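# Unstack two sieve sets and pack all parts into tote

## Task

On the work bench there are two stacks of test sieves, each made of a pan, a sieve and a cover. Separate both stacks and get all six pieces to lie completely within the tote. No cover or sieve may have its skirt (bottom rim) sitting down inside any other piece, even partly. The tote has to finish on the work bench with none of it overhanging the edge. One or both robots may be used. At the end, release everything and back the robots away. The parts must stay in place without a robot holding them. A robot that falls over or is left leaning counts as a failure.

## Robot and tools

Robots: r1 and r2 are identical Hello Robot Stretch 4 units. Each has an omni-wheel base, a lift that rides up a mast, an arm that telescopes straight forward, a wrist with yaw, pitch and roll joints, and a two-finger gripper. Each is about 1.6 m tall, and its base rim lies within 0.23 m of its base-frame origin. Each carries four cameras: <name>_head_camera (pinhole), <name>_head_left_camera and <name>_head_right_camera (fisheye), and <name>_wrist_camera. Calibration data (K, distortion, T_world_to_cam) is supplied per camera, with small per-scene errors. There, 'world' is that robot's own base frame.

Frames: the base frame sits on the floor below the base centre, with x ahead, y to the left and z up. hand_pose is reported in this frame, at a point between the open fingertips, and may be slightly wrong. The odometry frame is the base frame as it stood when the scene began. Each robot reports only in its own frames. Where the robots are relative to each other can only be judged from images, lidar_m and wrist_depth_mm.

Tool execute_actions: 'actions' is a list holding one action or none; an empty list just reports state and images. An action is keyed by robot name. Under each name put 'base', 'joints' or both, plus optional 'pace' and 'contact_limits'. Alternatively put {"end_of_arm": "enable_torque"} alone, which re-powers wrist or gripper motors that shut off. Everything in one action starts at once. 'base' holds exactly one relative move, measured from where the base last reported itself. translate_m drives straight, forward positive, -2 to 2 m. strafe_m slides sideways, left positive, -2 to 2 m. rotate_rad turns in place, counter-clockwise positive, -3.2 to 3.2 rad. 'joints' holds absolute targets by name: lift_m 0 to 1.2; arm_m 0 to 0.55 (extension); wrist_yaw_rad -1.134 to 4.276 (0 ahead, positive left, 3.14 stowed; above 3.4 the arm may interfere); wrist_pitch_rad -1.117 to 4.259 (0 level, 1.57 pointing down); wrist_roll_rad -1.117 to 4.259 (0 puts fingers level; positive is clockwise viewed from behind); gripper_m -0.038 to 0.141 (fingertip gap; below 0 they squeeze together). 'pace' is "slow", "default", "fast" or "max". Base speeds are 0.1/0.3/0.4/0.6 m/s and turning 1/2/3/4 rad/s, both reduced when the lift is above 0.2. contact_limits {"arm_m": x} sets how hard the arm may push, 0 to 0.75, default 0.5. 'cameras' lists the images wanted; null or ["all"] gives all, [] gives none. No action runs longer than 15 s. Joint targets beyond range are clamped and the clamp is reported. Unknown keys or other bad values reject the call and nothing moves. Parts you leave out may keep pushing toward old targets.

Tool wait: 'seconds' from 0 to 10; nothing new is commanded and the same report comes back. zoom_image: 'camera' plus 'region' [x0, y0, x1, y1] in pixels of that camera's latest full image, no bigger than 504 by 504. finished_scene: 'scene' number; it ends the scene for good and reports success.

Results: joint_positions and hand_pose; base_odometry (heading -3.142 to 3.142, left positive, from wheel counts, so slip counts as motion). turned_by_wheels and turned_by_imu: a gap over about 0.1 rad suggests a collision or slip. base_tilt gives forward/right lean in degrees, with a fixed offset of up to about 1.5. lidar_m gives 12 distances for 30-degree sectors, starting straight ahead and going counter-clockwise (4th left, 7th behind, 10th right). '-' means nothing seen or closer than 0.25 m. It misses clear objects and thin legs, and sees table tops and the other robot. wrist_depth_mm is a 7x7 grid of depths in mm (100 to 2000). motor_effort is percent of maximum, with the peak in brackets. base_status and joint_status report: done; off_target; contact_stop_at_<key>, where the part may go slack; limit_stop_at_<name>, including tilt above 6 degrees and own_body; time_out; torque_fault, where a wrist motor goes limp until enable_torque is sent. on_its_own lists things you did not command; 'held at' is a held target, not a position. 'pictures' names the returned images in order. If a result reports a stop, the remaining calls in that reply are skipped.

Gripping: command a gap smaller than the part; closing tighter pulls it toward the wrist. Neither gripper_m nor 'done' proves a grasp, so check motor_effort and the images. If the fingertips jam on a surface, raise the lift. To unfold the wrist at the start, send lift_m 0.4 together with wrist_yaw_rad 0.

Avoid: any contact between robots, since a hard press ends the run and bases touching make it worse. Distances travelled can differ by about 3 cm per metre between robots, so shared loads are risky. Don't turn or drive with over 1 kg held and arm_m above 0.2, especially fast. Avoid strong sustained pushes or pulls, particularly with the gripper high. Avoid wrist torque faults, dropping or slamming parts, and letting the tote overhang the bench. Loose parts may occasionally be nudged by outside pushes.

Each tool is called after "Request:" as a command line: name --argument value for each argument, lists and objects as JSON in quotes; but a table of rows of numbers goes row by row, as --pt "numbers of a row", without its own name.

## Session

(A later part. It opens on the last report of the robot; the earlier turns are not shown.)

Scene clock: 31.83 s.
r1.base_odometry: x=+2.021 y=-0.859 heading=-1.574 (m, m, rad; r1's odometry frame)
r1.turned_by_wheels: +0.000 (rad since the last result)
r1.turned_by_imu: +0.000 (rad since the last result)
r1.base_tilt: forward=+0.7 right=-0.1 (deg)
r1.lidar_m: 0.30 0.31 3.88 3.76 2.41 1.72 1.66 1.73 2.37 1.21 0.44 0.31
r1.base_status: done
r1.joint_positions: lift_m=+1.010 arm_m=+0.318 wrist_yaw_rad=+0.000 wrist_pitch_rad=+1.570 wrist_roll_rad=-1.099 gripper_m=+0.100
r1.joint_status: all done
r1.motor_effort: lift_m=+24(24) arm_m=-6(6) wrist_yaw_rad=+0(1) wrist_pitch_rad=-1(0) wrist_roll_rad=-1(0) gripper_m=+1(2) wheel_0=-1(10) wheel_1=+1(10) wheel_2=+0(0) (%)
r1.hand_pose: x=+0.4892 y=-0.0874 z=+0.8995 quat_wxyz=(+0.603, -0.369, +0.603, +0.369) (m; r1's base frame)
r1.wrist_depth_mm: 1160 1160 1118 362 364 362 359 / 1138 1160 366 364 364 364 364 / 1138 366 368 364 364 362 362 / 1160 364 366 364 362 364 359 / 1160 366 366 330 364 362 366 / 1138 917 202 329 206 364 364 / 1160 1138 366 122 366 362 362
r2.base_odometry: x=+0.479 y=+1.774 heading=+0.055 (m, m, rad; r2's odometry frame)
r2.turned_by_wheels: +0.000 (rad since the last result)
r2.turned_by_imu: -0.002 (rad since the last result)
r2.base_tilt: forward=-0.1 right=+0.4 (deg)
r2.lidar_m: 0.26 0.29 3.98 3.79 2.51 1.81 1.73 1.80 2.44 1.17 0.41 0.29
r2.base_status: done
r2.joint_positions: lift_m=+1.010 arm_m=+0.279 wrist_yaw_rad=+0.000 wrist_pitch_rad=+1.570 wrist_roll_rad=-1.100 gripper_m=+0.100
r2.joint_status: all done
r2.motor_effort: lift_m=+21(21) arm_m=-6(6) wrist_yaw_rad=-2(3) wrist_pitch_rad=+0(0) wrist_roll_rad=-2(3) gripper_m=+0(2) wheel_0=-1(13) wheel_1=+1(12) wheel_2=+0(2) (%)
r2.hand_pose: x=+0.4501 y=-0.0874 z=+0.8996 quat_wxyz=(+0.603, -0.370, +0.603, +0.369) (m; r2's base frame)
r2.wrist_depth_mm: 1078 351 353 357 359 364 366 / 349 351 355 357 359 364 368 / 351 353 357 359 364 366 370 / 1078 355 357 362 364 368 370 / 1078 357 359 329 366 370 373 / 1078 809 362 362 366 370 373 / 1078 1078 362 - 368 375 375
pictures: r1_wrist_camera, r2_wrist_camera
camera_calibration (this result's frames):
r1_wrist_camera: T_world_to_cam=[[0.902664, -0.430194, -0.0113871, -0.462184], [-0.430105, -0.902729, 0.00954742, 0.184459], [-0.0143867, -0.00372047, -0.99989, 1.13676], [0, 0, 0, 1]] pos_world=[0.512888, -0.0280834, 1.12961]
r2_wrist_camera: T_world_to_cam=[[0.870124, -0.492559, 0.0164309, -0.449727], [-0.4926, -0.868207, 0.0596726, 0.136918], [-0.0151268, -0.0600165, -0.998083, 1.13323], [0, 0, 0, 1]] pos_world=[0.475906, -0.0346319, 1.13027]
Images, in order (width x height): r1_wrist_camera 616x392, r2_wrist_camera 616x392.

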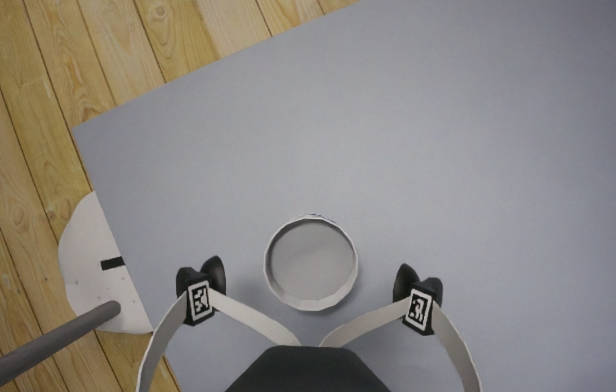

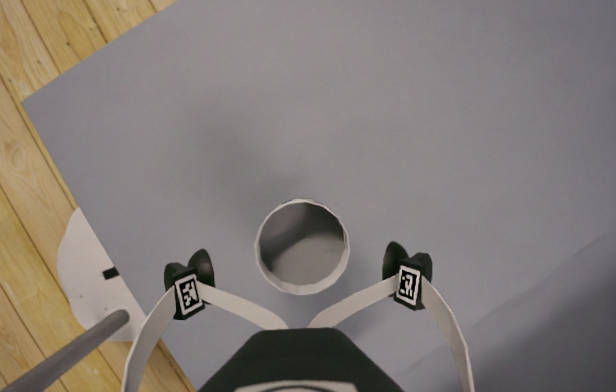

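Request:
execute_actions --actions '[{"r1":{"joints":{"lift_m":0.92}},"r2":{"joints":{"lift_m":0.917,"arm_m":0.284}}}]' --cameras '[]'

Request:
execute_actions --actions '[{"r1":{"joints":{"gripper_m":0.045}},"r2":{"joints":{"gripper_m":0.045}}}]' --cameras '[]'

Request:
execute_actions --actions '[{"r1":{"joints":{"lift_m":0.96}},"r2":{"joints":{"lift_m":0.96}}}]' --cameras '[]'

Request:
execute_actions --actions '[{"r1":{"base":{"strafe_m":-0.602},"joints":{"lift_m":1.01,"arm_m":0.402},"pace":"fast"},"r2":{"base":{"strafe_m":-0.522},"joints":{"lift_m":1.01,"arm_m":0.411},"pace":"fast"}}]' --cameras '["r1_wrist_camera","r2_wrist_camera","r1_head_right_camera"]'

Request:
execute_actions --actions '[{"r1":{"joints":{"lift_m":0.906}},"r2":{"joints":{"lift_m":0.903}}}]' --cameras '["r1_wrist_camera","r2_wrist_camera"]'

Request:
execute_actions --actions '[{"r1":{"joints":{"gripper_m":0.085}},"r2":{"joints":{"gripper_m":0.085}}}]' --cameras '["r1_wrist_camera","r2_wrist_camera"]'

Request:
execute_actions --actions '[{"r1":{"joints":{"lift_m":1.01}},"r2":{"joints":{"lift_m":1.01}}}]' --cameras '[]'

Request:
execute_actions --actions '[{"r1":{"base":{"strafe_m":0.602},"joints":{"arm_m":0.317,"gripper_m":0.1},"pace":"fast"},"r2":{"base":{"strafe_m":0.522},"joints":{"arm_m":0.282,"gripper_m":0.1},"pace":"fast"}}]' --cameras '["r1_wrist_camera","r2_wrist_camera"]'

Scene clock: 35.70 s.
r1.base_odometry: x=+2.021 y=-0.859 heading=-1.574 (m, m, rad; r1's odometry frame)
r1.turned_by_wheels: +0.000 (rad since the last result)
r1.turned_by_imu: +0.001 (rad since the last result)
r1.base_tilt: forward=+0.7 right=-0.1 (deg)
r1.lidar_m: 0.29 0.33 3.89 3.74 2.39 1.71 1.67 1.73 2.40 1.22 0.43 0.31
r1.base_status: not commanded
r1.joint_positions: lift_m=+0.920 arm_m=+0.318 wrist_yaw_rad=+0.000 wrist_pitch_rad=+1.570 wrist_roll_rad=-1.099 gripper_m=+0.100
r1.joint_status: all done
r1.motor_effort: lift_m=+18(22) arm_m=-6(6) wrist_yaw_rad=+0(1) wrist_pitch_rad=+0(0) wrist_roll_rad=-1(1) gripper_m=+1(0) wheel_0=-1(1) wheel_1=+1(1) wheel_2=+0(0) (%)
r1.hand_pose: x=+0.4892 y=-0.0874 z=+0.8100 quat_wxyz=(+0.603, -0.369, +0.603, +0.369) (m; r1's base frame)
r1.wrist_depth_mm: 1078 1042 274 272 272 271 271 / 274 274 274 273 273 274 272 / 276 274 273 273 272 272 272 / 274 274 274 274 272 273 271 / 276 276 274 239 273 273 273 / 831 274 202 239 205 273 272 / 1042 274 274 122 273 272 273
r2.base_odometry: x=+0.479 y=+1.774 heading=+0.055 (m, m, rad; r2's odometry frame)
r2.turned_by_wheels: +0.000 (rad since the last result)
r2.turned_by_imu: -0.001 (rad since the last result)
r2.base_tilt: forward=+0.0 right=+0.3 (deg)
r2.lidar_m: 0.27 0.28 3.96 3.81 2.48 1.80 1.71 1.79 2.42 1.16 0.40 0.30
r2.base_status: not commanded
r2.joint_positions: lift_m=+0.917 arm_m=+0.283 wrist_yaw_rad=+0.000 wrist_pitch_rad=+1.570 wrist_roll_rad=-1.100 gripper_m=+0.100
r2.joint_status: all done
r2.motor_effort: lift_m=+16(20) arm_m=+6(5) wrist_yaw_rad=-3(2) wrist_pitch_rad=-1(0) wrist_roll_rad=-2(2) gripper_m=-1(3) wheel_0=-1(1) wheel_1=+1(1) wheel_2=+0(0) (%)
r2.hand_pose: x=+0.4540 y=-0.0874 z=+0.8069 quat_wxyz=(+0.603, -0.370, +0.603, +0.369) (m; r2's base frame)
r2.wrist_depth_mm: 260 263 265 266 270 271 273 / 260 263 266 267 270 273 273 / 262 265 266 268 271 274 274 / 264 265 267 268 272 274 276 / 264 266 266 236 272 274 278 / 788 266 236 237 273 277 278 / 904 268 271 - 276 277 279
pictures: none
No camera images: the call's "cameras" was empty. Leave "cameras" out to get every camera's image.

Scene clock: 37.10 s.
r1.base_odometry: x=+2.021 y=-0.859 heading=-1.574 (m, m, rad; r1's odometry frame)
r1.turned_by_wheels: +0.000 (rad since the last result)
r1.turned_by_imu: +0.000 (rad since the last result)
r1.base_tilt: forward=+0.7 right=-0.1 (deg)
r1.lidar_m: 0.28 0.31 3.89 3.75 2.41 1.70 1.68 1.74 2.39 1.22 0.45 0.32
r1.base_status: not commanded
r1.joint_positions: lift_m=+0.920 arm_m=+0.318 wrist_yaw_rad=+0.000 wrist_pitch_rad=+1.570 wrist_roll_rad=-1.099 gripper_m=+0.045
r1.joint_status: all done
r1.motor_effort: lift_m=+18(18) arm_m=-6(6) wrist_yaw_rad=-1(1) wrist_pitch_rad=+0(1) wrist_roll_rad=-1(1) gripper_m=-12(14) wheel_0=-1(1) wheel_1=+1(1) wheel_2=+0(0) (%)
r1.hand_pose: x=+0.4892 y=-0.0874 z=+0.8100 quat_wxyz=(+0.603, -0.369, +0.603, +0.369) (m; r1's base frame)
r1.wrist_depth_mm: 1060 1060 273 272 272 272 272 / 273 274 273 273 273 272 272 / 274 273 273 273 273 273 272 / 274 273 273 273 272 272 272 / 274 274 274 229 273 273 271 / 842 276 196 229 199 271 272 / 1060 274 273 120 272 273 271
r2.base_odometry: x=+0.479 y=+1.774 heading=+0.055 (m, m, rad; r2's odometry frame)
r2.turned_by_wheels: +0.000 (rad since the last result)
r2.turned_by_imu: +0.000 (rad since the last result)
r2.base_tilt: forward=-0.1 right=+0.3 (deg)
r2.lidar_m: 0.27 0.29 3.96 3.80 2.50 1.81 1.72 1.81 2.43 1.14 0.41 0.29
r2.base_status: not commanded
r2.joint_positions: lift_m=+0.917 arm_m=+0.283 wrist_yaw_rad=+0.000 wrist_pitch_rad=+1.570 wrist_roll_rad=-1.100 gripper_m=+0.045
r2.joint_status: all done
r2.motor_effort: lift_m=+17(16) arm_m=+6(6) wrist_yaw_rad=-2(2) wrist_pitch_rad=+0(0) wrist_roll_rad=-3(3) gripper_m=-18(13) wheel_0=-2(1) wheel_1=+1(1) wheel_2=+0(0) (%)
r2.hand_pose: x=+0.4541 y=-0.0874 z=+0.8069 quat_wxyz=(+0.603, -0.370, +0.603, +0.369) (m; r2's base frame)
r2.wrist_depth_mm: 259 262 264 267 268 271 272 / 260 262 265 267 270 272 273 / 263 264 266 268 271 273 274 / 263 265 267 268 272 273 277 / 264 266 267 226 272 274 277 / 788 266 193 228 206 276 277 / 904 268 268 - 274 278 279
pictures: none
No camera images: the call's "cameras" was empty. Leave "cameras" out to get every camera's image.

Scene clock: 38.13 s.
r1.base_odometry: x=+2.021 y=-0.859 heading=-1.574 (m, m, rad; r1's odometry frame)
r1.turned_by_wheels: +0.000 (rad since the last result)
r1.turned_by_imu: +0.000 (rad since the last result)
r1.base_tilt: forward=+0.7 right=-0.2 (deg)
r1.lidar_m: 0.28 0.31 3.92 3.74 2.39 1.74 1.66 1.73 2.38 1.21 0.42 0.31
r1.base_status: not commanded
r1.joint_positions: lift_m=+0.960 arm_m=+0.318 wrist_yaw_rad=+0.000 wrist_pitch_rad=+1.570 wrist_roll_rad=-1.099 gripper_m=+0.045
r1.joint_status: all done
r1.motor_effort: lift_m=+25(27) arm_m=-6(6) wrist_yaw_rad=+2(0) wrist_pitch_rad=+0(1) wrist_roll_rad=-1(2) gripper_m=-13(12) wheel_0=-1(1) wheel_1=+1(1) wheel_2=+0(0) (%)
r1.hand_pose: x=+0.4892 y=-0.0874 z=+0.8494 quat_wxyz=(+0.603, -0.369, +0.603, +0.369) (m; r1's base frame)
r1.wrist_depth_mm: 1078 1078 312 314 314 310 309 / 1098 314 314 314 314 310 309 / 315 314 314 314 312 310 314 / 1098 315 314 314 312 310 310 / 878 317 314 229 312 312 314 / 878 314 195 229 199 312 312 / 1118 317 315 120 312 310 310
r2.base_odometry: x=+0.479 y=+1.774 heading=+0.055 (m, m, rad; r2's odometry frame)
r2.turned_by_wheels: +0.000 (rad since the last result)
r2.turned_by_imu: +0.000 (rad since the last result)
r2.base_tilt: forward=-0.1 right=+0.3 (deg)
r2.lidar_m: 0.27 0.29 3.96 3.81 2.50 1.82 1.72 1.78 2.41 1.15 0.41 0.28
r2.base_status: not commanded
r2.joint_positions: lift_m=+0.960 arm_m=+0.283 wrist_yaw_rad=+0.000 wrist_pitch_rad=+1.570 wrist_roll_rad=-1.100 gripper_m=+0.045
r2.joint_status: all done
r2.motor_effort: lift_m=+21(21) arm_m=+6(6) wrist_yaw_rad=-2(2) wrist_pitch_rad=+0(0) wrist_roll_rad=-2(3) gripper_m=-15(16) wheel_0=-1(2) wheel_1=+1(1) wheel_2=+0(0) (%)
r2.hand_pose: x=+0.4541 y=-0.0874 z=+0.8495 quat_wxyz=(+0.603, -0.370, +0.603, +0.369) (m; r2's base frame)
r2.wrist_depth_mm: 1008 303 304 307 310 312 315 / 301 303 307 310 312 315 317 / 303 306 309 310 314 317 319 / 304 306 309 310 314 317 319 / 842 307 309 226 314 319 322 / 842 307 193 226 206 320 322 / 1042 310 312 - 317 322 324
pictures: none
No camera images: the call's "cameras" was empty. Leave "cameras" out to get every camera's image.

Scene clock: 41.07 s.
r1.base_odometry: x=+1.419 y=-0.857 heading=-1.574 (m, m, rad; r1's odometry frame)
r1.turned_by_wheels: +0.000 (rad since the last result)
r1.turned_by_imu: +0.002 (rad since the last result)
r1.base_tilt: forward=+0.7 right=-0.1 (deg)
r1.lidar_m: 0.28 0.32 0.44 4.35 2.36 1.77 1.67 1.76 2.40 4.38 0.44 0.30
r1.base_status: done
r1.joint_positions: lift_m=+1.010 arm_m=+0.401 wrist_yaw_rad=+0.000 wrist_pitch_rad=+1.570 wrist_roll_rad=-1.099 gripper_m=+0.045
r1.joint_status: all done
r1.motor_effort: lift_m=+23(26) arm_m=+6(8) wrist_yaw_rad=-1(1) wrist_pitch_rad=+0(1) wrist_roll_rad=+0(2) gripper_m=-11(11) wheel_0=+3(16) wheel_1=+1(12) wheel_2=+0(2) (%)
r1.hand_pose: x=+0.5720 y=-0.0874 z=+0.8995 quat_wxyz=(+0.603, -0.370, +0.603, +0.369) (m; r1's base frame)
r1.wrist_depth_mm: 364 366 362 272 343 216 225 / 366 364 285 362 359 362 225 / 364 291 362 362 359 362 359 / 368 301 359 362 362 338 359 / 366 366 343 229 359 347 293 / 931 366 195 229 198 278 362 / 1138 364 274 120 273 362 362
r2.base_odometry: x=+0.508 y=+1.253 heading=+0.055 (m, m, rad; r2's odometry frame)
r2.turned_by_wheels: +0.000 (rad since the last result)
r2.turned_by_imu: +0.001 (rad since the last result)
r2.base_tilt: forward=-0.1 right=+0.3 (deg)
r2.lidar_m: 0.28 0.28 0.41 4.33 2.47 1.79 1.71 1.78 2.41 4.45 0.42 0.28
r2.base_status: done
r2.joint_positions: lift_m=+1.010 arm_m=+0.410 wrist_yaw_rad=+0.000 wrist_pitch_rad=+1.570 wrist_roll_rad=-1.100 gripper_m=+0.045
r2.joint_status: all done
r2.motor_effort: lift_m=+21(23) arm_m=+6(7) wrist_yaw_rad=-3(3) wrist_pitch_rad=+0(0) wrist_roll_rad=-2(2) gripper_m=-18(17) wheel_0=+4(13) wheel_1=+0(13) wheel_2=+0(1) (%)
r2.hand_pose: x=+0.5811 y=-0.0874 z=+0.8996 quat_wxyz=(+0.603, -0.370, +0.603, +0.369) (m; r2's base frame)
r2.wrist_depth_mm: 347 349 270 324 355 229 289 / 349 282 314 355 359 362 336 / 349 303 334 357 359 342 364 / 351 298 355 357 362 362 301 / 353 297 282 227 357 285 373 / 353 355 193 227 206 370 373 / 357 357 296 - 368 370 375
pictures: r1_head_right_camera, r1_wrist_camera, r2_wrist_camera
camera_calibration (this result's frames):
r1_wrist_camera: T_world_to_cam=[[0.902817, -0.429877, -0.0112505, -0.537138], [-0.429789, -0.90288, 0.00948244, 0.219951], [-0.0142342, -0.00372556, -0.999892, 1.13784], [0, 0, 0, 1]] pos_world=[0.595667, -0.028075, 1.12959]
r2_wrist_camera: T_world_to_cam=[[0.870361, -0.492135, 0.0165561, -0.563956], [-0.492186, -0.868447, 0.0596018, 0.201268], [-0.014954, -0.0600239, -0.998085, 1.13509], [0, 0, 0, 1]] pos_world=[0.606882, -0.0346193, 1.13026]
Images, in order (width x height): r1_head_right_camera 420x672, r1_wrist_camera 616x392, r2_wrist_camera 616x392.

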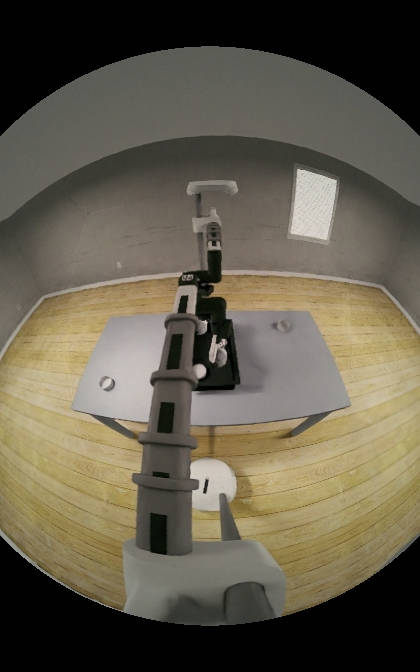

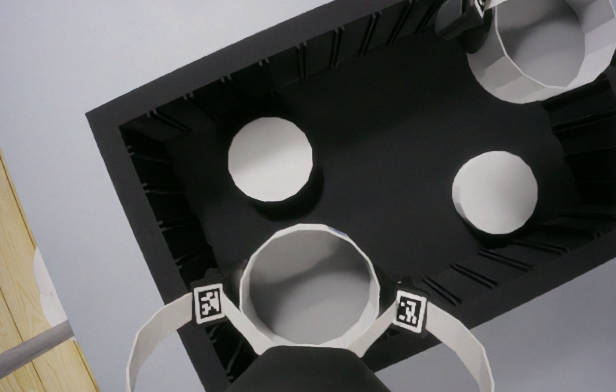

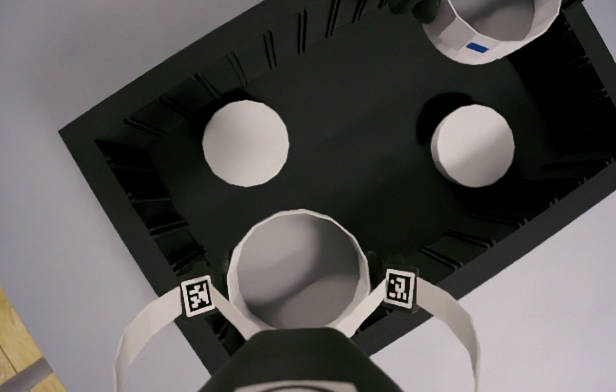

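Scene clock: 42.53 s.
r1.base_odometry: x=+1.419 y=-0.857 heading=-1.574 (m, m, rad; r1's odometry frame)
r1.turned_by_wheels: +0.000 (rad since the last result)
r1.turned_by_imu: +0.000 (rad since the last result)
r1.base_tilt: forward=+0.8 right=-0.1 (deg)
r1.lidar_m: 0.28 0.33 0.43 4.34 2.38 1.77 1.68 1.74 2.40 4.37 0.42 0.29
r1.base_status: not commanded
r1.joint_positions: lift_m=+0.906 arm_m=+0.401 wrist_yaw_rad=+0.000 wrist_pitch_rad=+1.570 wrist_roll_rad=-1.099 gripper_m=+0.045
r1.joint_status: all done
r1.motor_effort: lift_m=+18(24) arm_m=+6(6) wrist_yaw_rad=-1(0) wrist_pitch_rad=-1(0) wrist_roll_rad=-1(2) gripper_m=-12(13) wheel_0=+3(3) wheel_1=+1(1) wheel_2=+0(0) (%)
r1.hand_pose: x=+0.5720 y=-0.0874 z=+0.7960 quat_wxyz=(+0.603, -0.370, +0.603, +0.369) (m; r1's base frame)
r1.wrist_depth_mm: 171 173 211 256 256 220 229 / 179 220 252 255 256 254 229 / 190 257 235 235 255 256 240 / 173 252 256 255 256 255 233 / 172 216 257 229 255 256 255 / 260 183 195 229 198 247 214 / 259 170 253 120 229 181 -
r2.base_odometry: x=+0.508 y=+1.253 heading=+0.055 (m, m, rad; r2's odometry frame)
r2.turned_by_wheels: +0.000 (rad since the last result)
r2.turned_by_imu: +0.000 (rad since the last result)
r2.base_tilt: forward=+0.0 right=+0.2 (deg)
r2.lidar_m: 0.27 0.28 0.42 4.33 2.47 1.79 1.73 1.78 2.41 4.45 0.44 0.30
r2.base_status: not commanded
r2.joint_positions: lift_m=+0.903 arm_m=+0.410 wrist_yaw_rad=+0.000 wrist_pitch_rad=+1.570 wrist_roll_rad=-1.100 gripper_m=+0.045
r2.joint_status: all done
r2.motor_effort: lift_m=+17(19) arm_m=+6(6) wrist_yaw_rad=-3(3) wrist_pitch_rad=+0(0) wrist_roll_rad=-2(2) gripper_m=-18(16) wheel_0=+4(4) wheel_1=+0(1) wheel_2=+0(0) (%)
r2.hand_pose: x=+0.5811 y=-0.0874 z=+0.7929 quat_wxyz=(+0.603, -0.370, +0.603, +0.369) (m; r2's base frame)
r2.wrist_depth_mm: 160 178 231 250 251 225 256 / 177 224 228 250 253 254 236 / 208 247 228 251 253 255 236 / 186 248 251 252 254 257 258 / 164 229 250 226 256 257 226 / 165 173 193 227 206 200 178 / 251 166 235 - 211 173 219
pictures: r1_wrist_camera, r2_wrist_camera
camera_calibration (this result's frames):
r1_wrist_camera: T_world_to_cam=[[0.902817, -0.429877, -0.0112504, -0.538307], [-0.429789, -0.90288, 0.00948239, 0.220935], [-0.014234, -0.00372556, -0.999892, 1.03431], [0, 0, 0, 1]] pos_world=[0.59567, -0.028075, 1.02605]
r2_wrist_camera: T_world_to_cam=[[0.870361, -0.492136, 0.0165563, -0.562193], [-0.492188, -0.868446, 0.0596018, 0.207629], [-0.014954, -0.0600238, -0.998085, 1.02861], [0, 0, 0, 1]] pos_world=[0.606886, -0.0346193, 1.02358]
Images, in order (width x height): r1_wrist_camera 616x392, r2_wrist_camera 616x392.

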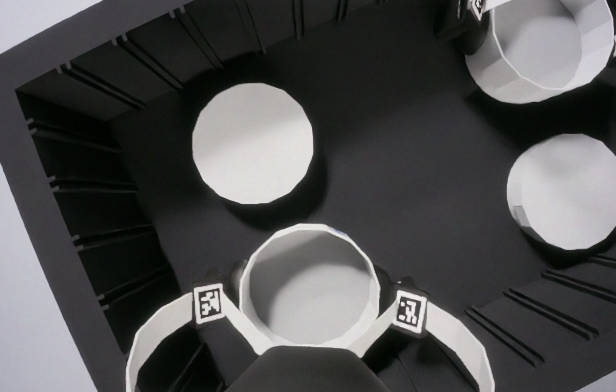

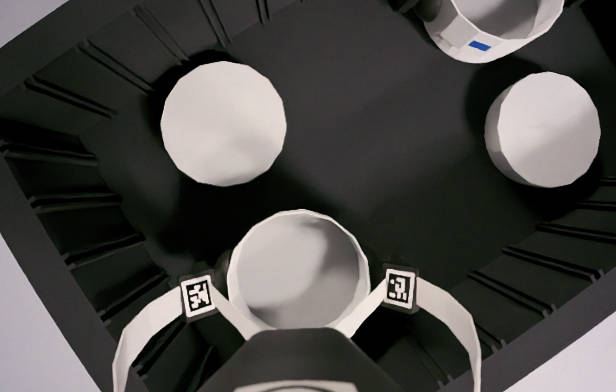

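Scene clock: 43.73 s.
r1.base_odometry: x=+1.419 y=-0.857 heading=-1.574 (m, m, rad; r1's odometry frame)
r1.turned_by_wheels: +0.000 (rad since the last result)
r1.turned_by_imu: +0.000 (rad since the last result)
r1.base_tilt: forward=+0.7 right=-0.1 (deg)
r1.lidar_m: 0.29 0.34 0.44 4.36 2.38 1.76 1.68 1.74 2.42 4.38 0.42 0.32
r1.base_status: not commanded
r1.joint_positions: lift_m=+0.906 arm_m=+0.401 wrist_yaw_rad=+0.000 wrist_pitch_rad=+1.570 wrist_roll_rad=-1.099 gripper_m=+0.085
r1.joint_status: all done
r1.motor_effort: lift_m=+18(18) arm_m=+6(6) wrist_yaw_rad=-1(0) wrist_pitch_rad=-1(0) wrist_roll_rad=+0(0) gripper_m=+0(12) wheel_0=+3(3) wheel_1=+1(1) wheel_2=+0(0) (%)
r1.hand_pose: x=+0.5720 y=-0.0874 z=+0.7960 quat_wxyz=(+0.603, -0.370, +0.603, +0.369) (m; r1's base frame)
r1.wrist_depth_mm: 171 174 210 256 256 229 238 / 180 221 256 256 256 249 237 / 189 256 235 235 257 255 240 / 173 253 258 257 257 255 234 / 171 216 258 238 257 256 256 / 262 191 202 237 200 252 213 / 262 171 257 121 236 182 -
r2.base_odometry: x=+0.508 y=+1.253 heading=+0.055 (m, m, rad; r2's odometry frame)
r2.turned_by_wheels: +0.000 (rad since the last result)
r2.turned_by_imu: +0.000 (rad since the last result)
r2.base_tilt: forward=-0.1 right=+0.2 (deg)
r2.lidar_m: 0.28 0.29 0.40 4.31 2.47 1.81 1.72 1.79 2.41 4.44 0.39 0.29
r2.base_status: not commanded
r2.joint_positions: lift_m=+0.903 arm_m=+0.410 wrist_yaw_rad=+0.000 wrist_pitch_rad=+1.570 wrist_roll_rad=-1.100 gripper_m=+0.085
r2.joint_status: all done
r2.motor_effort: lift_m=+17(17) arm_m=+6(6) wrist_yaw_rad=-3(4) wrist_pitch_rad=+0(1) wrist_roll_rad=-2(2) gripper_m=-3(13) wheel_0=+4(4) wheel_1=+1(1) wheel_2=+0(0) (%)
r2.hand_pose: x=+0.5811 y=-0.0874 z=+0.7929 quat_wxyz=(+0.603, -0.370, +0.603, +0.369) (m; r2's base frame)
r2.wrist_depth_mm: 161 179 232 249 251 236 256 / 178 223 227 251 252 255 235 / 209 247 228 251 254 254 236 / 186 249 250 252 254 257 258 / 164 229 235 236 255 257 225 / 165 183 208 236 222 207 178 / 252 166 236 - 212 173 264
pictures: r1_wrist_camera, r2_wrist_camera
camera_calibration (this result's frames):
r1_wrist_camera: T_world_to_cam=[[0.902817, -0.429877, -0.0112505, -0.538308], [-0.429789, -0.90288, 0.00948244, 0.220935], [-0.0142342, -0.00372556, -0.999892, 1.03431], [0, 0, 0, 1]] pos_world=[0.595671, -0.028075, 1.02605]
r2_wrist_camera: T_world_to_cam=[[0.870361, -0.492136, 0.0165563, -0.562195], [-0.492188, -0.868446, 0.0596018, 0.20763], [-0.014954, -0.0600238, -0.998085, 1.02861], [0, 0, 0, 1]] pos_world=[0.606887, -0.0346193, 1.02358]
Images, in order (width x height): r1_wrist_camera 616x392, r2_wrist_camera 616x392.

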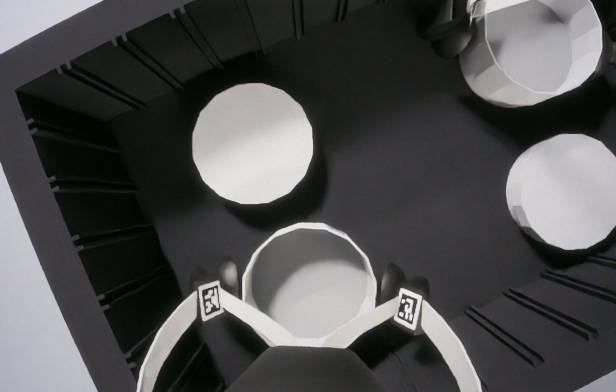

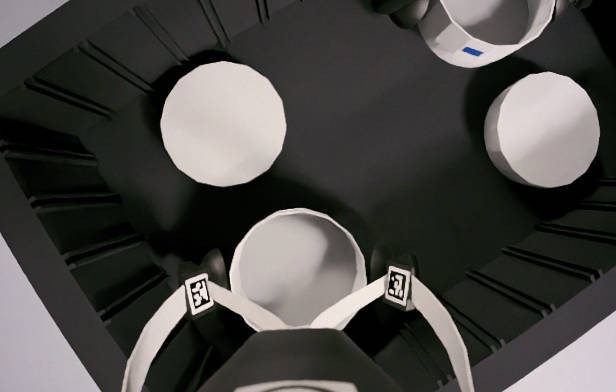

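Scene clock: 45.20 s.
r1.base_odometry: x=+1.419 y=-0.857 heading=-1.574 (m, m, rad; r1's odometry frame)
r1.turned_by_wheels: +0.000 (rad since the last result)
r1.turned_by_imu: +0.000 (rad since the last result)
r1.base_tilt: forward=+0.7 right=-0.1 (deg)
r1.lidar_m: 0.29 0.32 0.47 4.35 2.38 1.75 1.68 1.74 2.37 4.37 0.43 0.30
r1.base_status: not commanded
r1.joint_positions: lift_m=+1.010 arm_m=+0.401 wrist_yaw_rad=+0.000 wrist_pitch_rad=+1.570 wrist_roll_rad=-1.099 gripper_m=+0.085
r1.joint_status: all done
r1.motor_effort: lift_m=+24(26) arm_m=+7(6) wrist_yaw_rad=-1(1) wrist_pitch_rad=+3(0) wrist_roll_rad=+0(0) gripper_m=-1(1) wheel_0=+3(3) wheel_1=+1(1) wheel_2=+0(0) (%)
r1.hand_pose: x=+0.5720 y=-0.0874 z=+0.8995 quat_wxyz=(+0.603, -0.370, +0.603, +0.369) (m; r1's base frame)
r1.wrist_depth_mm: 364 366 366 274 317 334 314 / 364 366 283 359 359 342 336 / 364 291 362 362 359 357 362 / 366 301 362 362 362 340 359 / 368 364 364 342 362 349 293 / 931 364 202 349 200 274 364 / 1138 368 287 121 277 362 362
r2.base_odometry: x=+0.508 y=+1.253 heading=+0.055 (m, m, rad; r2's odometry frame)
r2.turned_by_wheels: +0.000 (rad since the last result)
r2.turned_by_imu: +0.000 (rad since the last result)
r2.base_tilt: forward=+0.0 right=+0.3 (deg)
r2.lidar_m: 0.28 0.29 0.40 4.33 2.49 1.79 1.71 1.80 2.42 4.45 0.42 0.29
r2.base_status: not commanded
r2.joint_positions: lift_m=+1.010 arm_m=+0.410 wrist_yaw_rad=+0.000 wrist_pitch_rad=+1.570 wrist_roll_rad=-1.100 gripper_m=+0.085
r2.joint_status: all done
r2.motor_effort: lift_m=+21(22) arm_m=+6(6) wrist_yaw_rad=-3(3) wrist_pitch_rad=+0(0) wrist_roll_rad=-2(2) gripper_m=+0(1) wheel_0=+4(4) wheel_1=+1(1) wheel_2=+0(0) (%)
r2.hand_pose: x=+0.5811 y=-0.0874 z=+0.8995 quat_wxyz=(+0.603, -0.370, +0.603, +0.369) (m; r2's base frame)
r2.wrist_depth_mm: 347 351 270 324 342 342 303 / 349 282 314 355 357 362 334 / 349 301 334 357 359 342 364 / 351 300 353 357 364 362 301 / 353 297 355 342 362 285 373 / 353 357 272 359 277 370 373 / 355 357 297 - 368 373 375
pictures: none
No camera images: the call's "cameras" was empty. Leave "cameras" out to get every camera's image.

Scene clock: 48.20 s.
r1.base_odometry: x=+2.021 y=-0.859 heading=-1.574 (m, m, rad; r1's odometry frame)
r1.turned_by_wheels: +0.000 (rad since the last result)
r1.turned_by_imu: +0.001 (rad since the last result)
r1.base_tilt: forward=+0.7 right=-0.1 (deg)
r1.lidar_m: 0.28 0.32 3.87 3.75 2.40 1.73 1.68 1.74 2.38 1.22 0.44 0.31
r1.base_status: done
r1.joint_positions: lift_m=+1.010 arm_m=+0.318 wrist_yaw_rad=+0.000 wrist_pitch_rad=+1.570 wrist_roll_rad=-1.099 gripper_m=+0.100
r1.joint_status: all done
r1.motor_effort: lift_m=+24(24) arm_m=-6(7) wrist_yaw_rad=+0(1) wrist_pitch_rad=-1(1) wrist_roll_rad=-1(1) gripper_m=+0(1) wheel_0=-1(14) wheel_1=+1(11) wheel_2=+0(0) (%)
r1.hand_pose: x=+0.4892 y=-0.0874 z=+0.8995 quat_wxyz=(+0.603, -0.369, +0.603, +0.369) (m; r1's base frame)
r1.wrist_depth_mm: 1160 1160 1138 364 364 362 359 / 1138 1118 362 366 364 364 364 / 1138 364 364 362 364 362 362 / 1138 366 364 364 362 364 362 / 1160 364 364 362 362 364 364 / 1138 931 202 362 206 364 362 / 1160 1138 366 122 366 362 362
r2.base_odometry: x=+0.479 y=+1.774 heading=+0.055 (m, m, rad; r2's odometry frame)
r2.turned_by_wheels: +0.000 (rad since the last result)
r2.turned_by_imu: -0.002 (rad since the last result)
r2.base_tilt: forward=-0.1 right=+0.2 (deg)
r2.lidar_m: 0.27 0.29 3.99 3.80 2.50 1.79 1.72 1.79 2.47 1.15 0.40 0.30
r2.base_status: done
r2.joint_positions: lift_m=+1.010 arm_m=+0.283 wrist_yaw_rad=+0.000 wrist_pitch_rad=+1.570 wrist_roll_rad=-1.100 gripper_m=+0.100
r2.joint_status: all done
r2.motor_effort: lift_m=+21(21) arm_m=-6(6) wrist_yaw_rad=-2(4) wrist_pitch_rad=-1(0) wrist_roll_rad=-2(2) gripper_m=+2(1) wheel_0=-1(12) wheel_1=+1(12) wheel_2=+0(0) (%)
r2.hand_pose: x=+0.4541 y=-0.0874 z=+0.8996 quat_wxyz=(+0.603, -0.370, +0.603, +0.369) (m; r2's base frame)
r2.wrist_depth_mm: 1060 353 353 357 362 364 366 / 351 353 355 359 362 366 368 / 349 353 355 359 362 366 368 / 1078 355 359 359 364 366 370 / 1078 355 359 362 364 368 373 / 1078 750 362 364 366 370 375 / 1078 1098 359 - 368 370 375
pictures: r1_wrist_camera, r2_wrist_camera
camera_calibration (this result's frames):
r1_wrist_camera: T_world_to_cam=[[0.902707, -0.430106, -0.0113772, -0.462226], [-0.430017, -0.902771, 0.00954276, 0.184426], [-0.0143754, -0.00372193, -0.99989, 1.13676], [0, 0, 0, 1]] pos_world=[0.512902, -0.028081, 1.12962]
r2_wrist_camera: T_world_to_cam=[[0.870178, -0.492464, 0.0164339, -0.453222], [-0.492506, -0.868261, 0.059671, 0.13884], [-0.0151168, -0.0600182, -0.998083, 1.13327], [0, 0, 0, 1]] pos_world=[0.479894, -0.0346291, 1.13026]
Images, in order (width x height): r1_wrist_camera 616x392, r2_wrist_camera 616x392.

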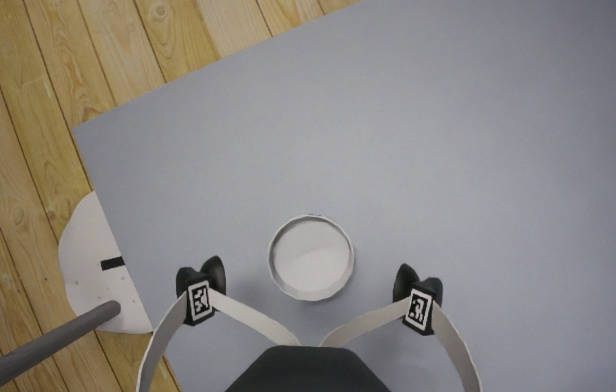

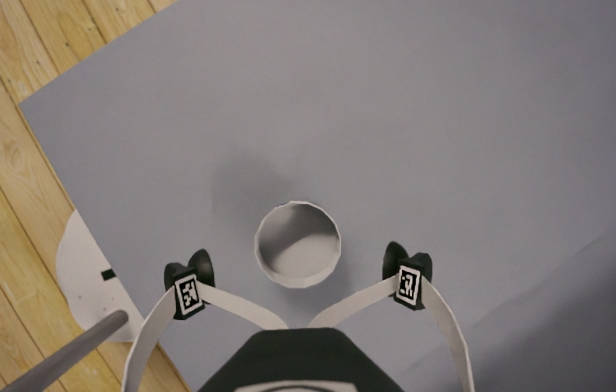

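Request:
execute_actions --actions '[{"r1":{"joints":{"lift_m":0.896}},"r2":{"base":{"strafe_m":-0.004},"joints":{"lift_m":0.893,"arm_m":0.28}}}]' --cameras '[]'

Request:
execute_actions --actions '[{"r1":{"joints":{"gripper_m":0.045}},"r2":{"joints":{"gripper_m":0.045}}}]' --cameras '["r1_wrist_camera","r2_wrist_camera"]'

Request:
execute_actions --actions '[{"r1":{"base":{"strafe_m":-0.504},"joints":{"lift_m":1.02,"arm_m":0.404}},"r2":{"base":{"strafe_m":-0.416},"joints":{"lift_m":1.02,"arm_m":0.413}}}]' --cameras '["r1_wrist_camera","r2_wrist_camera"]'

Request:
execute_actions --actions '[{"r1":{"joints":{"lift_m":0.927,"gripper_m":0.046}},"r2":{"joints":{"lift_m":0.924}}}]' --cameras '[]'

Request:
execute_actions --actions '[{"r1":{"joints":{"gripper_m":0.085}},"r2":{"joints":{"gripper_m":0.085}}}]' --cameras '[]'

Request:
execute_actions --actions '[{"r1":{"joints":{"lift_m":1.02}},"r2":{"joints":{"lift_m":1.02}}}]' --cameras '["r1_wrist_camera","r2_wrist_camera"]'

Request:
execute_actions --actions '[{"r1":{"base":{"translate_m":-0.25},"joints":{"arm_m":0.2},"pace":"fast"},"r2":{"base":{"translate_m":-0.25},"joints":{"arm_m":0.2},"pace":"fast"}}]' --cameras '["r1_head_camera"]'

Scene clock: 52.20 s.
r1.base_odometry: x=+2.021 y=-0.859 heading=-1.574 (m, m, rad; r1's odometry frame)
r1.turned_by_wheels: +0.000 (rad since the last result)
r1.turned_by_imu: +0.001 (rad since the last result)
r1.base_tilt: forward=+0.8 right=-0.1 (deg)
r1.lidar_m: 0.29 0.32 3.90 3.76 2.40 1.71 1.68 1.74 2.40 1.22 0.43 0.31
r1.base_status: not commanded
r1.joint_positions: lift_m=+0.896 arm_m=+0.318 wrist_yaw_rad=+0.000 wrist_pitch_rad=+1.570 wrist_roll_rad=-1.099 gripper_m=+0.100
r1.joint_status: all done
r1.motor_effort: lift_m=+18(21) arm_m=-6(6) wrist_yaw_rad=-1(0) wrist_pitch_rad=+0(0) wrist_roll_rad=+0(3) gripper_m=+1(1) wheel_0=-1(1) wheel_1=+1(1) wheel_2=+0(0) (%)
r1.hand_pose: x=+0.4892 y=-0.0874 z=+0.7860 quat_wxyz=(+0.603, -0.369, +0.603, +0.369) (m; r1's base frame)
r1.wrist_depth_mm: 1042 250 249 249 249 249 248 / 251 249 250 249 249 247 247 / 250 251 249 250 248 248 248 / 251 251 251 250 250 249 248 / 250 251 250 247 249 249 248 / 251 250 202 248 205 249 250 / 707 251 251 122 249 248 249
r2.base_odometry: x=+0.479 y=+1.770 heading=+0.055 (m, m, rad; r2's odometry frame)
r2.turned_by_wheels: +0.000 (rad since the last result)
r2.turned_by_imu: -0.001 (rad since the last result)
r2.base_tilt: forward=-0.1 right=+0.1 (deg)
r2.lidar_m: 0.25 0.29 3.97 3.81 2.49 1.81 1.72 1.79 2.44 1.15 0.41 0.31
r2.base_status: done
r2.joint_positions: lift_m=+0.893 arm_m=+0.281 wrist_yaw_rad=+0.000 wrist_pitch_rad=+1.570 wrist_roll_rad=-1.100 gripper_m=+0.100
r2.joint_status: all done
r2.motor_effort: lift_m=+16(19) arm_m=-6(6) wrist_yaw_rad=-2(2) wrist_pitch_rad=+0(1) wrist_roll_rad=-3(3) gripper_m=-1(2) wheel_0=-3(9) wheel_1=+1(7) wheel_2=+0(0) (%)
r2.hand_pose: x=+0.4521 y=-0.0874 z=+0.7829 quat_wxyz=(+0.603, -0.370, +0.603, +0.369) (m; r2's base frame)
r2.wrist_depth_mm: 237 239 241 243 245 247 249 / 237 240 242 244 246 248 250 / 239 240 243 246 247 250 251 / 239 242 244 245 248 249 251 / 240 243 245 246 248 251 253 / 243 243 245 245 249 252 254 / 640 244 246 - 251 253 255
pictures: none
No camera images: the call's "cameras" was empty. Leave "cameras" out to get every camera's image.

Scene clock: 53.60 s.
r1.base_odometry: x=+2.021 y=-0.859 heading=-1.574 (m, m, rad; r1's odometry frame)
r1.turned_by_wheels: +0.000 (rad since the last result)
r1.turned_by_imu: +0.000 (rad since the last result)
r1.base_tilt: forward=+0.7 right=-0.1 (deg)
r1.lidar_m: 0.29 0.32 3.89 3.74 2.37 1.71 1.67 1.72 2.40 1.21 0.44 0.31
r1.base_status: not commanded
r1.joint_positions: lift_m=+0.896 arm_m=+0.318 wrist_yaw_rad=+0.000 wrist_pitch_rad=+1.570 wrist_roll_rad=-1.099 gripper_m=+0.045
r1.joint_status: all done
r1.motor_effort: lift_m=+18(18) arm_m=-6(6) wrist_yaw_rad=+1(1) wrist_pitch_rad=+1(1) wrist_roll_rad=-1(1) gripper_m=-13(16) wheel_0=-1(1) wheel_1=+1(1) wheel_2=+0(0) (%)
r1.hand_pose: x=+0.4892 y=-0.0874 z=+0.7860 quat_wxyz=(+0.603, -0.369, +0.603, +0.369) (m; r1's base frame)
r1.wrist_depth_mm: 1025 251 249 249 249 248 248 / 250 251 248 249 248 248 248 / 250 249 250 249 249 249 247 / 251 250 250 250 250 248 247 / 251 250 250 245 249 249 249 / 251 250 196 244 198 249 248 / 707 250 250 120 249 249 249
r2.base_odometry: x=+0.479 y=+1.770 heading=+0.055 (m, m, rad; r2's odometry frame)
r2.turned_by_wheels: +0.000 (rad since the last result)
r2.turned_by_imu: +0.000 (rad since the last result)
r2.base_tilt: forward=+0.0 right=+0.3 (deg)
r2.lidar_m: 0.25 0.28 3.99 3.81 2.50 1.83 1.71 1.78 2.47 1.15 0.41 0.28
r2.base_status: not commanded
r2.joint_positions: lift_m=+0.893 arm_m=+0.281 wrist_yaw_rad=+0.000 wrist_pitch_rad=+1.571 wrist_roll_rad=-1.100 gripper_m=+0.045
r2.joint_status: all done
r2.motor_effort: lift_m=+16(16) arm_m=-5(6) wrist_yaw_rad=-2(2) wrist_pitch_rad=-2(8) wrist_roll_rad=-2(2) gripper_m=-16(16) wheel_0=-3(3) wheel_1=+1(1) wheel_2=+0(0) (%)
r2.hand_pose: x=+0.4519 y=-0.0874 z=+0.7829 quat_wxyz=(+0.603, -0.369, +0.603, +0.369) (m; r2's base frame)
r2.wrist_depth_mm: 236 238 240 242 245 247 249 / 237 239 241 243 245 247 250 / 239 241 243 244 246 249 250 / 239 241 243 245 248 250 251 / 240 243 243 239 248 250 252 / 241 242 193 238 211 252 254 / 647 244 246 - 251 252 254
pictures: r1_wrist_camera, r2_wrist_camera
camera_calibration (this result's frames):
r1_wrist_camera: T_world_to_cam=[[0.902707, -0.430106, -0.0113319, -0.463563], [-0.430017, -0.902771, 0.00952119, 0.185531], [-0.0143252, -0.00372194, -0.99989, 1.0232], [0, 0, 0, 1]] pos_world=[0.512901, -0.028081, 1.01607]
r2_wrist_camera: T_world_to_cam=[[0.870151, -0.492526, 0.0159777, -0.449025], [-0.492537, -0.868226, 0.0599291, 0.144531], [-0.0156444, -0.0600169, -0.998075, 1.01705], [0, 0, 0, 1]] pos_world=[0.477818, -0.034631, 1.01361]
Images, in order (width x height): r1_wrist_camera 616x392, r2_wrist_camera 616x392.

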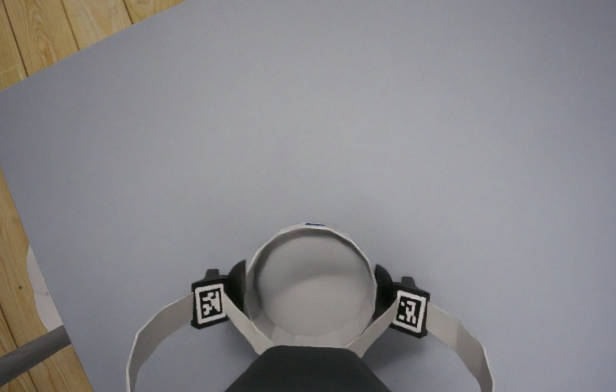

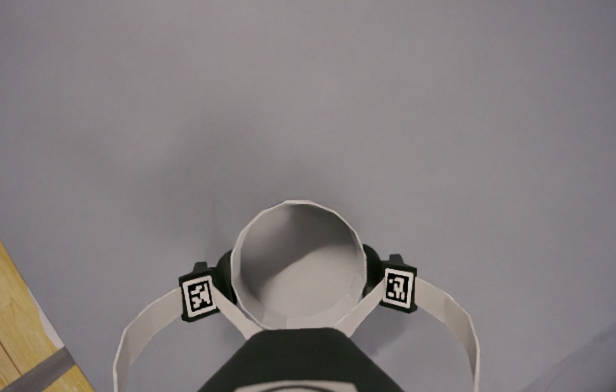

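Scene clock: 56.60 s.
r1.base_odometry: x=+1.518 y=-0.858 heading=-1.574 (m, m, rad; r1's odometry frame)
r1.turned_by_wheels: +0.000 (rad since the last result)
r1.turned_by_imu: +0.001 (rad since the last result)
r1.base_tilt: forward=+0.6 right=-0.1 (deg)
r1.lidar_m: 0.28 0.31 0.46 4.26 2.39 1.75 1.68 1.74 2.42 4.48 0.42 0.30
r1.base_status: done
r1.joint_positions: lift_m=+1.020 arm_m=+0.403 wrist_yaw_rad=+0.000 wrist_pitch_rad=+1.570 wrist_roll_rad=-1.099 gripper_m=+0.045
r1.joint_status: all done
r1.motor_effort: lift_m=+24(25) arm_m=+6(6) wrist_yaw_rad=+0(0) wrist_pitch_rad=-1(1) wrist_roll_rad=-3(0) gripper_m=-12(12) wheel_0=+2(11) wheel_1=-3(12) wheel_2=+0(1) (%)
r1.hand_pose: x=+0.5740 y=-0.0874 z=+0.9095 quat_wxyz=(+0.603, -0.369, +0.603, +0.369) (m; r1's base frame)
r1.wrist_depth_mm: 375 373 373 373 375 373 370 / 377 375 375 375 373 290 317 / 375 375 373 373 285 368 362 / 377 375 283 370 373 351 368 / 377 375 347 245 368 373 373 / 931 375 195 245 198 368 349 / 1160 373 293 120 368 329 309
r2.base_odometry: x=+0.502 y=+1.355 heading=+0.055 (m, m, rad; r2's odometry frame)
r2.turned_by_wheels: +0.000 (rad since the last result)
r2.turned_by_imu: +0.000 (rad since the last result)
r2.base_tilt: forward=+0.0 right=+0.3 (deg)
r2.lidar_m: 0.28 0.30 0.41 4.22 2.47 1.79 1.72 1.79 2.44 4.56 0.42 0.28
r2.base_status: done
r2.joint_positions: lift_m=+1.020 arm_m=+0.412 wrist_yaw_rad=+0.000 wrist_pitch_rad=+1.570 wrist_roll_rad=-1.100 gripper_m=+0.045
r2.joint_status: all done
r2.motor_effort: lift_m=+21(24) arm_m=+6(6) wrist_yaw_rad=-3(2) wrist_pitch_rad=-1(2) wrist_roll_rad=-2(2) gripper_m=-17(18) wheel_0=+3(13) wheel_1=-3(11) wheel_2=+0(1) (%)
r2.hand_pose: x=+0.5831 y=-0.0874 z=+0.9095 quat_wxyz=(+0.603, -0.370, +0.603, +0.369) (m; r2's base frame)
r2.wrist_depth_mm: 357 359 364 364 368 285 296 / 359 359 364 368 340 370 330 / 362 364 366 286 368 353 366 / 364 364 293 368 370 373 375 / 364 364 281 239 373 373 231 / 364 366 193 239 211 370 317 / 368 368 307 - 364 307 293
pictures: r1_wrist_camera, r2_wrist_camera
camera_calibration (this result's frames):
r1_wrist_camera: T_world_to_cam=[[0.902775, -0.429964, -0.0112817, -0.538764], [-0.429876, -0.902838, 0.00949732, 0.220745], [-0.0142691, -0.0037242, -0.999891, 1.14788], [0, 0, 0, 1]] pos_world=[0.597655, -0.0280773, 1.13958]
r2_wrist_camera: T_world_to_cam=[[0.870354, -0.492155, 0.0163656, -0.565619], [-0.492193, -0.868436, 0.0597097, 0.201527], [-0.015174, -0.0600236, -0.998082, 1.1452], [0, 0, 0, 1]] pos_world=[0.608856, -0.0346199, 1.14023]
Images, in order (width x height): r1_wrist_camera 616x392, r2_wrist_camera 616x392.

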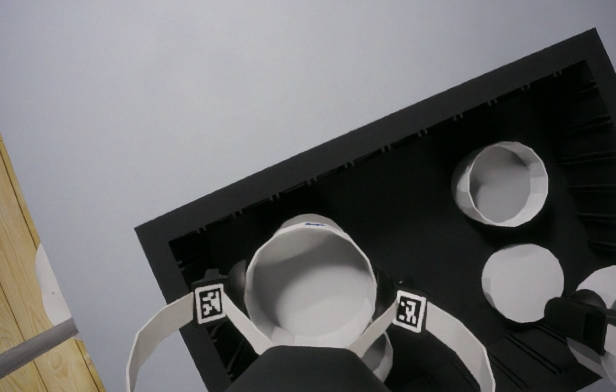

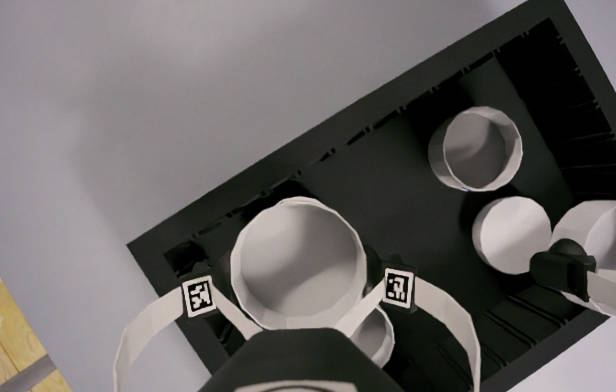

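Scene clock: 58.00 s.
r1.base_odometry: x=+1.518 y=-0.858 heading=-1.574 (m, m, rad; r1's odometry frame)
r1.turned_by_wheels: +0.000 (rad since the last result)
r1.turned_by_imu: +0.000 (rad since the last result)
r1.base_tilt: forward=+0.7 right=+0.0 (deg)
r1.lidar_m: 0.29 0.33 0.46 4.25 2.37 1.76 1.68 1.74 2.41 4.48 0.42 0.29
r1.base_status: not commanded
r1.joint_positions: lift_m=+0.927 arm_m=+0.403 wrist_yaw_rad=+0.000 wrist_pitch_rad=+1.570 wrist_roll_rad=-1.099 gripper_m=+0.046
r1.joint_status: all done
r1.motor_effort: lift_m=+18(23) arm_m=+7(6) wrist_yaw_rad=+0(1) wrist_pitch_rad=+1(0) wrist_roll_rad=+0(2) gripper_m=-11(16) wheel_0=+2(2) wheel_1=-3(3) wheel_2=+0(0) (%)
r1.hand_pose: x=+0.5740 y=-0.0874 z=+0.8170 quat_wxyz=(+0.603, -0.369, +0.603, +0.369) (m; r1's base frame)
r1.wrist_depth_mm: 282 281 281 281 279 279 190 / 282 281 281 279 278 190 274 / 282 281 281 191 202 277 258 / 281 282 191 276 278 276 258 / 281 191 278 244 277 277 274 / 282 191 195 244 198 278 262 / 282 192 258 121 277 277 277
r2.base_odometry: x=+0.502 y=+1.355 heading=+0.055 (m, m, rad; r2's odometry frame)
r2.turned_by_wheels: +0.000 (rad since the last result)
r2.turned_by_imu: +0.000 (rad since the last result)
r2.base_tilt: forward=+0.0 right=+0.2 (deg)
r2.lidar_m: 0.26 0.28 0.41 4.24 2.47 1.79 1.70 1.79 2.41 4.55 0.42 0.29
r2.base_status: not commanded
r2.joint_positions: lift_m=+0.924 arm_m=+0.412 wrist_yaw_rad=+0.000 wrist_pitch_rad=+1.570 wrist_roll_rad=-1.100 gripper_m=+0.045
r2.joint_status: all done
r2.motor_effort: lift_m=+17(21) arm_m=+6(6) wrist_yaw_rad=-3(3) wrist_pitch_rad=+0(0) wrist_roll_rad=-2(2) gripper_m=-17(19) wheel_0=+3(3) wheel_1=-3(3) wheel_2=+0(0) (%)
r2.hand_pose: x=+0.5831 y=-0.0874 z=+0.8139 quat_wxyz=(+0.603, -0.370, +0.603, +0.369) (m; r2's base frame)
r2.wrist_depth_mm: 265 268 271 272 273 189 277 / 267 268 272 272 188 274 259 / 267 270 273 187 274 259 260 / 268 271 187 272 276 278 266 / 270 186 238 238 276 279 229 / 271 186 193 238 211 279 282 / 273 187 241 - 260 282 271
pictures: none
No camera images: the call's "cameras" was empty. Leave "cameras" out to get every camera's image.

Scene clock: 59.20 s.
r1.base_odometry: x=+1.518 y=-0.858 heading=-1.574 (m, m, rad; r1's odometry frame)
r1.turned_by_wheels: +0.000 (rad since the last result)
r1.turned_by_imu: +0.000 (rad since the last result)
r1.base_tilt: forward=+0.8 right=-0.1 (deg)
r1.lidar_m: 0.28 0.32 0.44 4.25 2.35 1.75 1.67 1.77 2.39 4.47 0.38 0.31
r1.base_status: not commanded
r1.joint_positions: lift_m=+0.927 arm_m=+0.403 wrist_yaw_rad=+0.000 wrist_pitch_rad=+1.570 wrist_roll_rad=-1.099 gripper_m=+0.085
r1.joint_status: all done
r1.motor_effort: lift_m=+18(18) arm_m=+6(6) wrist_yaw_rad=-1(0) wrist_pitch_rad=+0(2) wrist_roll_rad=+0(1) gripper_m=-3(12) wheel_0=+2(2) wheel_1=-3(3) wheel_2=+0(0) (%)
r1.hand_pose: x=+0.5740 y=-0.0874 z=+0.8170 quat_wxyz=(+0.603, -0.369, +0.603, +0.369) (m; r1's base frame)
r1.wrist_depth_mm: 281 279 279 281 279 279 190 / 282 282 281 279 279 190 277 / 282 283 281 191 204 277 258 / 282 281 191 277 277 277 259 / 282 192 278 253 278 278 276 / 281 196 202 254 200 278 223 / 283 192 272 121 276 278 276
r2.base_odometry: x=+0.502 y=+1.355 heading=+0.055 (m, m, rad; r2's odometry frame)
r2.turned_by_wheels: +0.000 (rad since the last result)
r2.turned_by_imu: +0.000 (rad since the last result)
r2.base_tilt: forward=+0.0 right=+0.4 (deg)
r2.lidar_m: 0.27 0.29 0.40 4.22 2.49 1.81 1.70 1.79 2.42 4.54 0.41 0.28
r2.base_status: not commanded
r2.joint_positions: lift_m=+0.924 arm_m=+0.412 wrist_yaw_rad=+0.000 wrist_pitch_rad=+1.570 wrist_roll_rad=-1.100 gripper_m=+0.085
r2.joint_status: all done
r2.motor_effort: lift_m=+17(17) arm_m=+6(6) wrist_yaw_rad=-3(3) wrist_pitch_rad=+0(1) wrist_roll_rad=-2(2) gripper_m=-2(15) wheel_0=+3(3) wheel_1=-3(3) wheel_2=+0(0) (%)
r2.hand_pose: x=+0.5831 y=-0.0874 z=+0.8139 quat_wxyz=(+0.603, -0.370, +0.603, +0.369) (m; r2's base frame)
r2.wrist_depth_mm: 266 268 271 273 276 189 277 / 266 268 273 273 188 276 259 / 268 271 273 188 276 259 260 / 268 272 186 273 276 278 267 / 270 185 249 251 277 279 227 / 271 189 220 250 223 281 281 / 272 187 241 - 260 282 272
pictures: none
No camera images: the call's "cameras" was empty. Leave "cameras" out to get every camera's image.

Scene clock: 60.60 s.
r1.base_odometry: x=+1.518 y=-0.858 heading=-1.574 (m, m, rad; r1's odometry frame)
r1.turned_by_wheels: +0.000 (rad since the last result)
r1.turned_by_imu: +0.000 (rad since the last result)
r1.base_tilt: forward=+0.8 right=-0.1 (deg)
r1.lidar_m: 0.28 0.32 0.47 4.26 2.35 1.75 1.66 1.73 2.39 4.47 0.42 0.30
r1.base_status: not commanded
r1.joint_positions: lift_m=+1.020 arm_m=+0.403 wrist_yaw_rad=+0.000 wrist_pitch_rad=+1.570 wrist_roll_rad=-1.099 gripper_m=+0.085
r1.joint_status: all done
r1.motor_effort: lift_m=+24(25) arm_m=+6(7) wrist_yaw_rad=+0(1) wrist_pitch_rad=+0(1) wrist_roll_rad=+0(0) gripper_m=+0(1) wheel_0=+2(2) wheel_1=-3(3) wheel_2=+0(0) (%)
r1.hand_pose: x=+0.5740 y=-0.0874 z=+0.9095 quat_wxyz=(+0.603, -0.369, +0.603, +0.369) (m; r1's base frame)
r1.wrist_depth_mm: 375 373 373 373 373 373 373 / 377 375 375 375 375 291 317 / 375 375 375 375 283 368 362 / 373 375 286 373 366 351 366 / 375 377 368 347 370 370 345 / 917 375 201 347 200 373 223 / 1160 377 300 122 370 327 309
r2.base_odometry: x=+0.502 y=+1.355 heading=+0.055 (m, m, rad; r2's odometry frame)
r2.turned_by_wheels: +0.000 (rad since the last result)
r2.turned_by_imu: +0.000 (rad since the last result)
r2.base_tilt: forward=-0.1 right=+0.3 (deg)
r2.lidar_m: 0.28 0.29 0.41 4.23 2.49 1.81 1.72 1.76 2.43 4.54 0.41 0.30
r2.base_status: not commanded
r2.joint_positions: lift_m=+1.020 arm_m=+0.412 wrist_yaw_rad=+0.000 wrist_pitch_rad=+1.570 wrist_roll_rad=-1.100 gripper_m=+0.085
r2.joint_status: all done
r2.motor_effort: lift_m=+21(22) arm_m=+6(6) wrist_yaw_rad=-3(3) wrist_pitch_rad=+0(0) wrist_roll_rad=-2(2) gripper_m=-3(1) wheel_0=+3(3) wheel_1=-3(3) wheel_2=+0(0) (%)
r2.hand_pose: x=+0.5831 y=-0.0874 z=+0.9095 quat_wxyz=(+0.603, -0.370, +0.603, +0.369) (m; r2's base frame)
r2.wrist_depth_mm: 355 359 364 366 370 285 296 / 359 362 364 368 340 370 332 / 362 364 366 291 368 355 366 / 362 364 300 368 370 373 377 / 364 366 353 345 373 375 231 / 366 368 283 353 353 377 310 / 368 368 307 - 366 304 297
pictures: r1_wrist_camera, r2_wrist_camera
camera_calibration (this result's frames):
r1_wrist_camera: T_world_to_cam=[[0.902775, -0.429965, -0.0112914, -0.53876], [-0.429876, -0.902838, 0.00950193, 0.220744], [-0.0142798, -0.00372419, -0.999891, 1.14785], [0, 0, 0, 1]] pos_world=[0.597662, -0.0280773, 1.13954]
r2_wrist_camera: T_world_to_cam=[[0.87035, -0.492161, 0.016372, -0.565632], [-0.492199, -0.868432, 0.059706, 0.201539], [-0.015167, -0.0600235, -0.998082, 1.14521], [0, 0, 0, 1]] pos_world=[0.608864, -0.0346201, 1.14024]
Images, in order (width x height): r1_wrist_camera 616x392, r2_wrist_camera 616x392.

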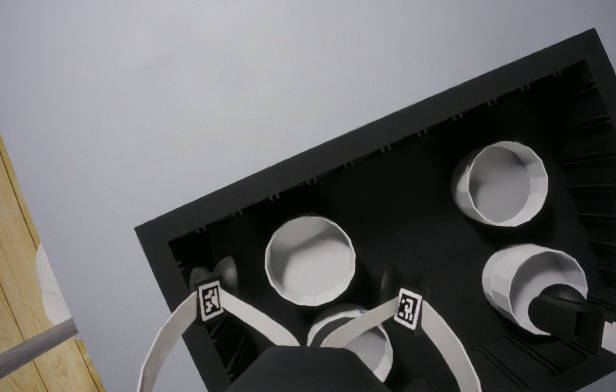

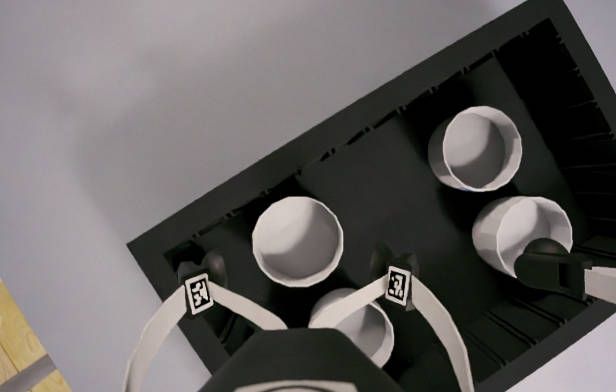

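Scene clock: 62.73 s.
r1.base_odometry: x=+1.518 y=-0.608 heading=-1.574 (m, m, rad; r1's odometry frame)
r1.turned_by_wheels: +0.000 (rad since the last result)
r1.turned_by_imu: +0.000 (rad since the last result)
r1.base_tilt: forward=+0.6 right=-0.1 (deg)
r1.lidar_m: 0.54 0.58 0.80 4.24 2.02 1.52 1.42 1.48 2.06 4.48 0.77 0.56
r1.base_status: done
r1.joint_positions: lift_m=+1.020 arm_m=+0.201 wrist_yaw_rad=+0.000 wrist_pitch_rad=+1.570 wrist_roll_rad=-1.099 gripper_m=+0.085
r1.joint_status: all done
r1.motor_effort: lift_m=+24(24) arm_m=-6(6) wrist_yaw_rad=+0(1) wrist_pitch_rad=-2(1) wrist_roll_rad=-1(0) gripper_m=-1(1) wheel_0=-3(12) wheel_1=-1(9) wheel_2=+0(11) (%)
r1.hand_pose: x=+0.3721 y=-0.0874 z=+0.9095 quat_wxyz=(+0.603, -0.369, +0.603, +0.369) (m; r1's base frame)
r1.wrist_depth_mm: 1160 1160 1160 1160 768 373 370 / 1160 1138 1160 1138 1160 375 373 / 1182 1182 1138 1138 1138 373 373 / 1160 931 960 1138 1160 373 373 / 1160 960 946 1182 1160 1138 373 / 1138 946 201 1160 200 1138 373 / 559 1182 1182 121 1160 1160 373
r2.base_odometry: x=+0.252 y=+1.341 heading=+0.054 (m, m, rad; r2's odometry frame)
r2.turned_by_wheels: -0.001 (rad since the last result)
r2.turned_by_imu: -0.001 (rad since the last result)
r2.base_tilt: forward=-0.1 right=+0.3 (deg)
r2.lidar_m: 0.52 0.57 0.74 4.23 2.12 1.53 1.47 1.52 2.07 4.56 0.78 0.57
r2.base_status: done
r2.joint_positions: lift_m=+1.020 arm_m=+0.201 wrist_yaw_rad=+0.000 wrist_pitch_rad=+1.570 wrist_roll_rad=-1.100 gripper_m=+0.085
r2.joint_status: all done
r2.motor_effort: lift_m=+21(21) arm_m=-6(8) wrist_yaw_rad=-2(3) wrist_pitch_rad=+0(1) wrist_roll_rad=-2(2) gripper_m=-1(0) wheel_0=-5(8) wheel_1=-2(8) wheel_2=+0(12) (%)
r2.hand_pose: x=+0.3720 y=-0.0874 z=+0.9096 quat_wxyz=(+0.603, -0.370, +0.603, +0.369) (m; r2's base frame)
r2.wrist_depth_mm: 1078 1078 1098 1098 370 375 375 / 1098 1118 1098 1098 373 375 377 / 1098 1078 1098 1118 1118 375 379 / 1098 891 1118 1138 1118 377 382 / 1098 891 904 1098 991 382 379 / 1098 904 904 1118 960 976 384 / 1098 1118 1118 - 1138 1138 384
pictures: r1_head_camera
Images, in order (width x height): r1_head_camera 420x560.

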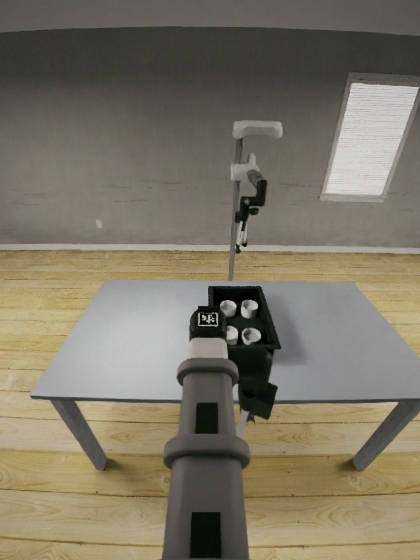

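Request:
finished_scene --scene 2

The scene is finished: the task was done.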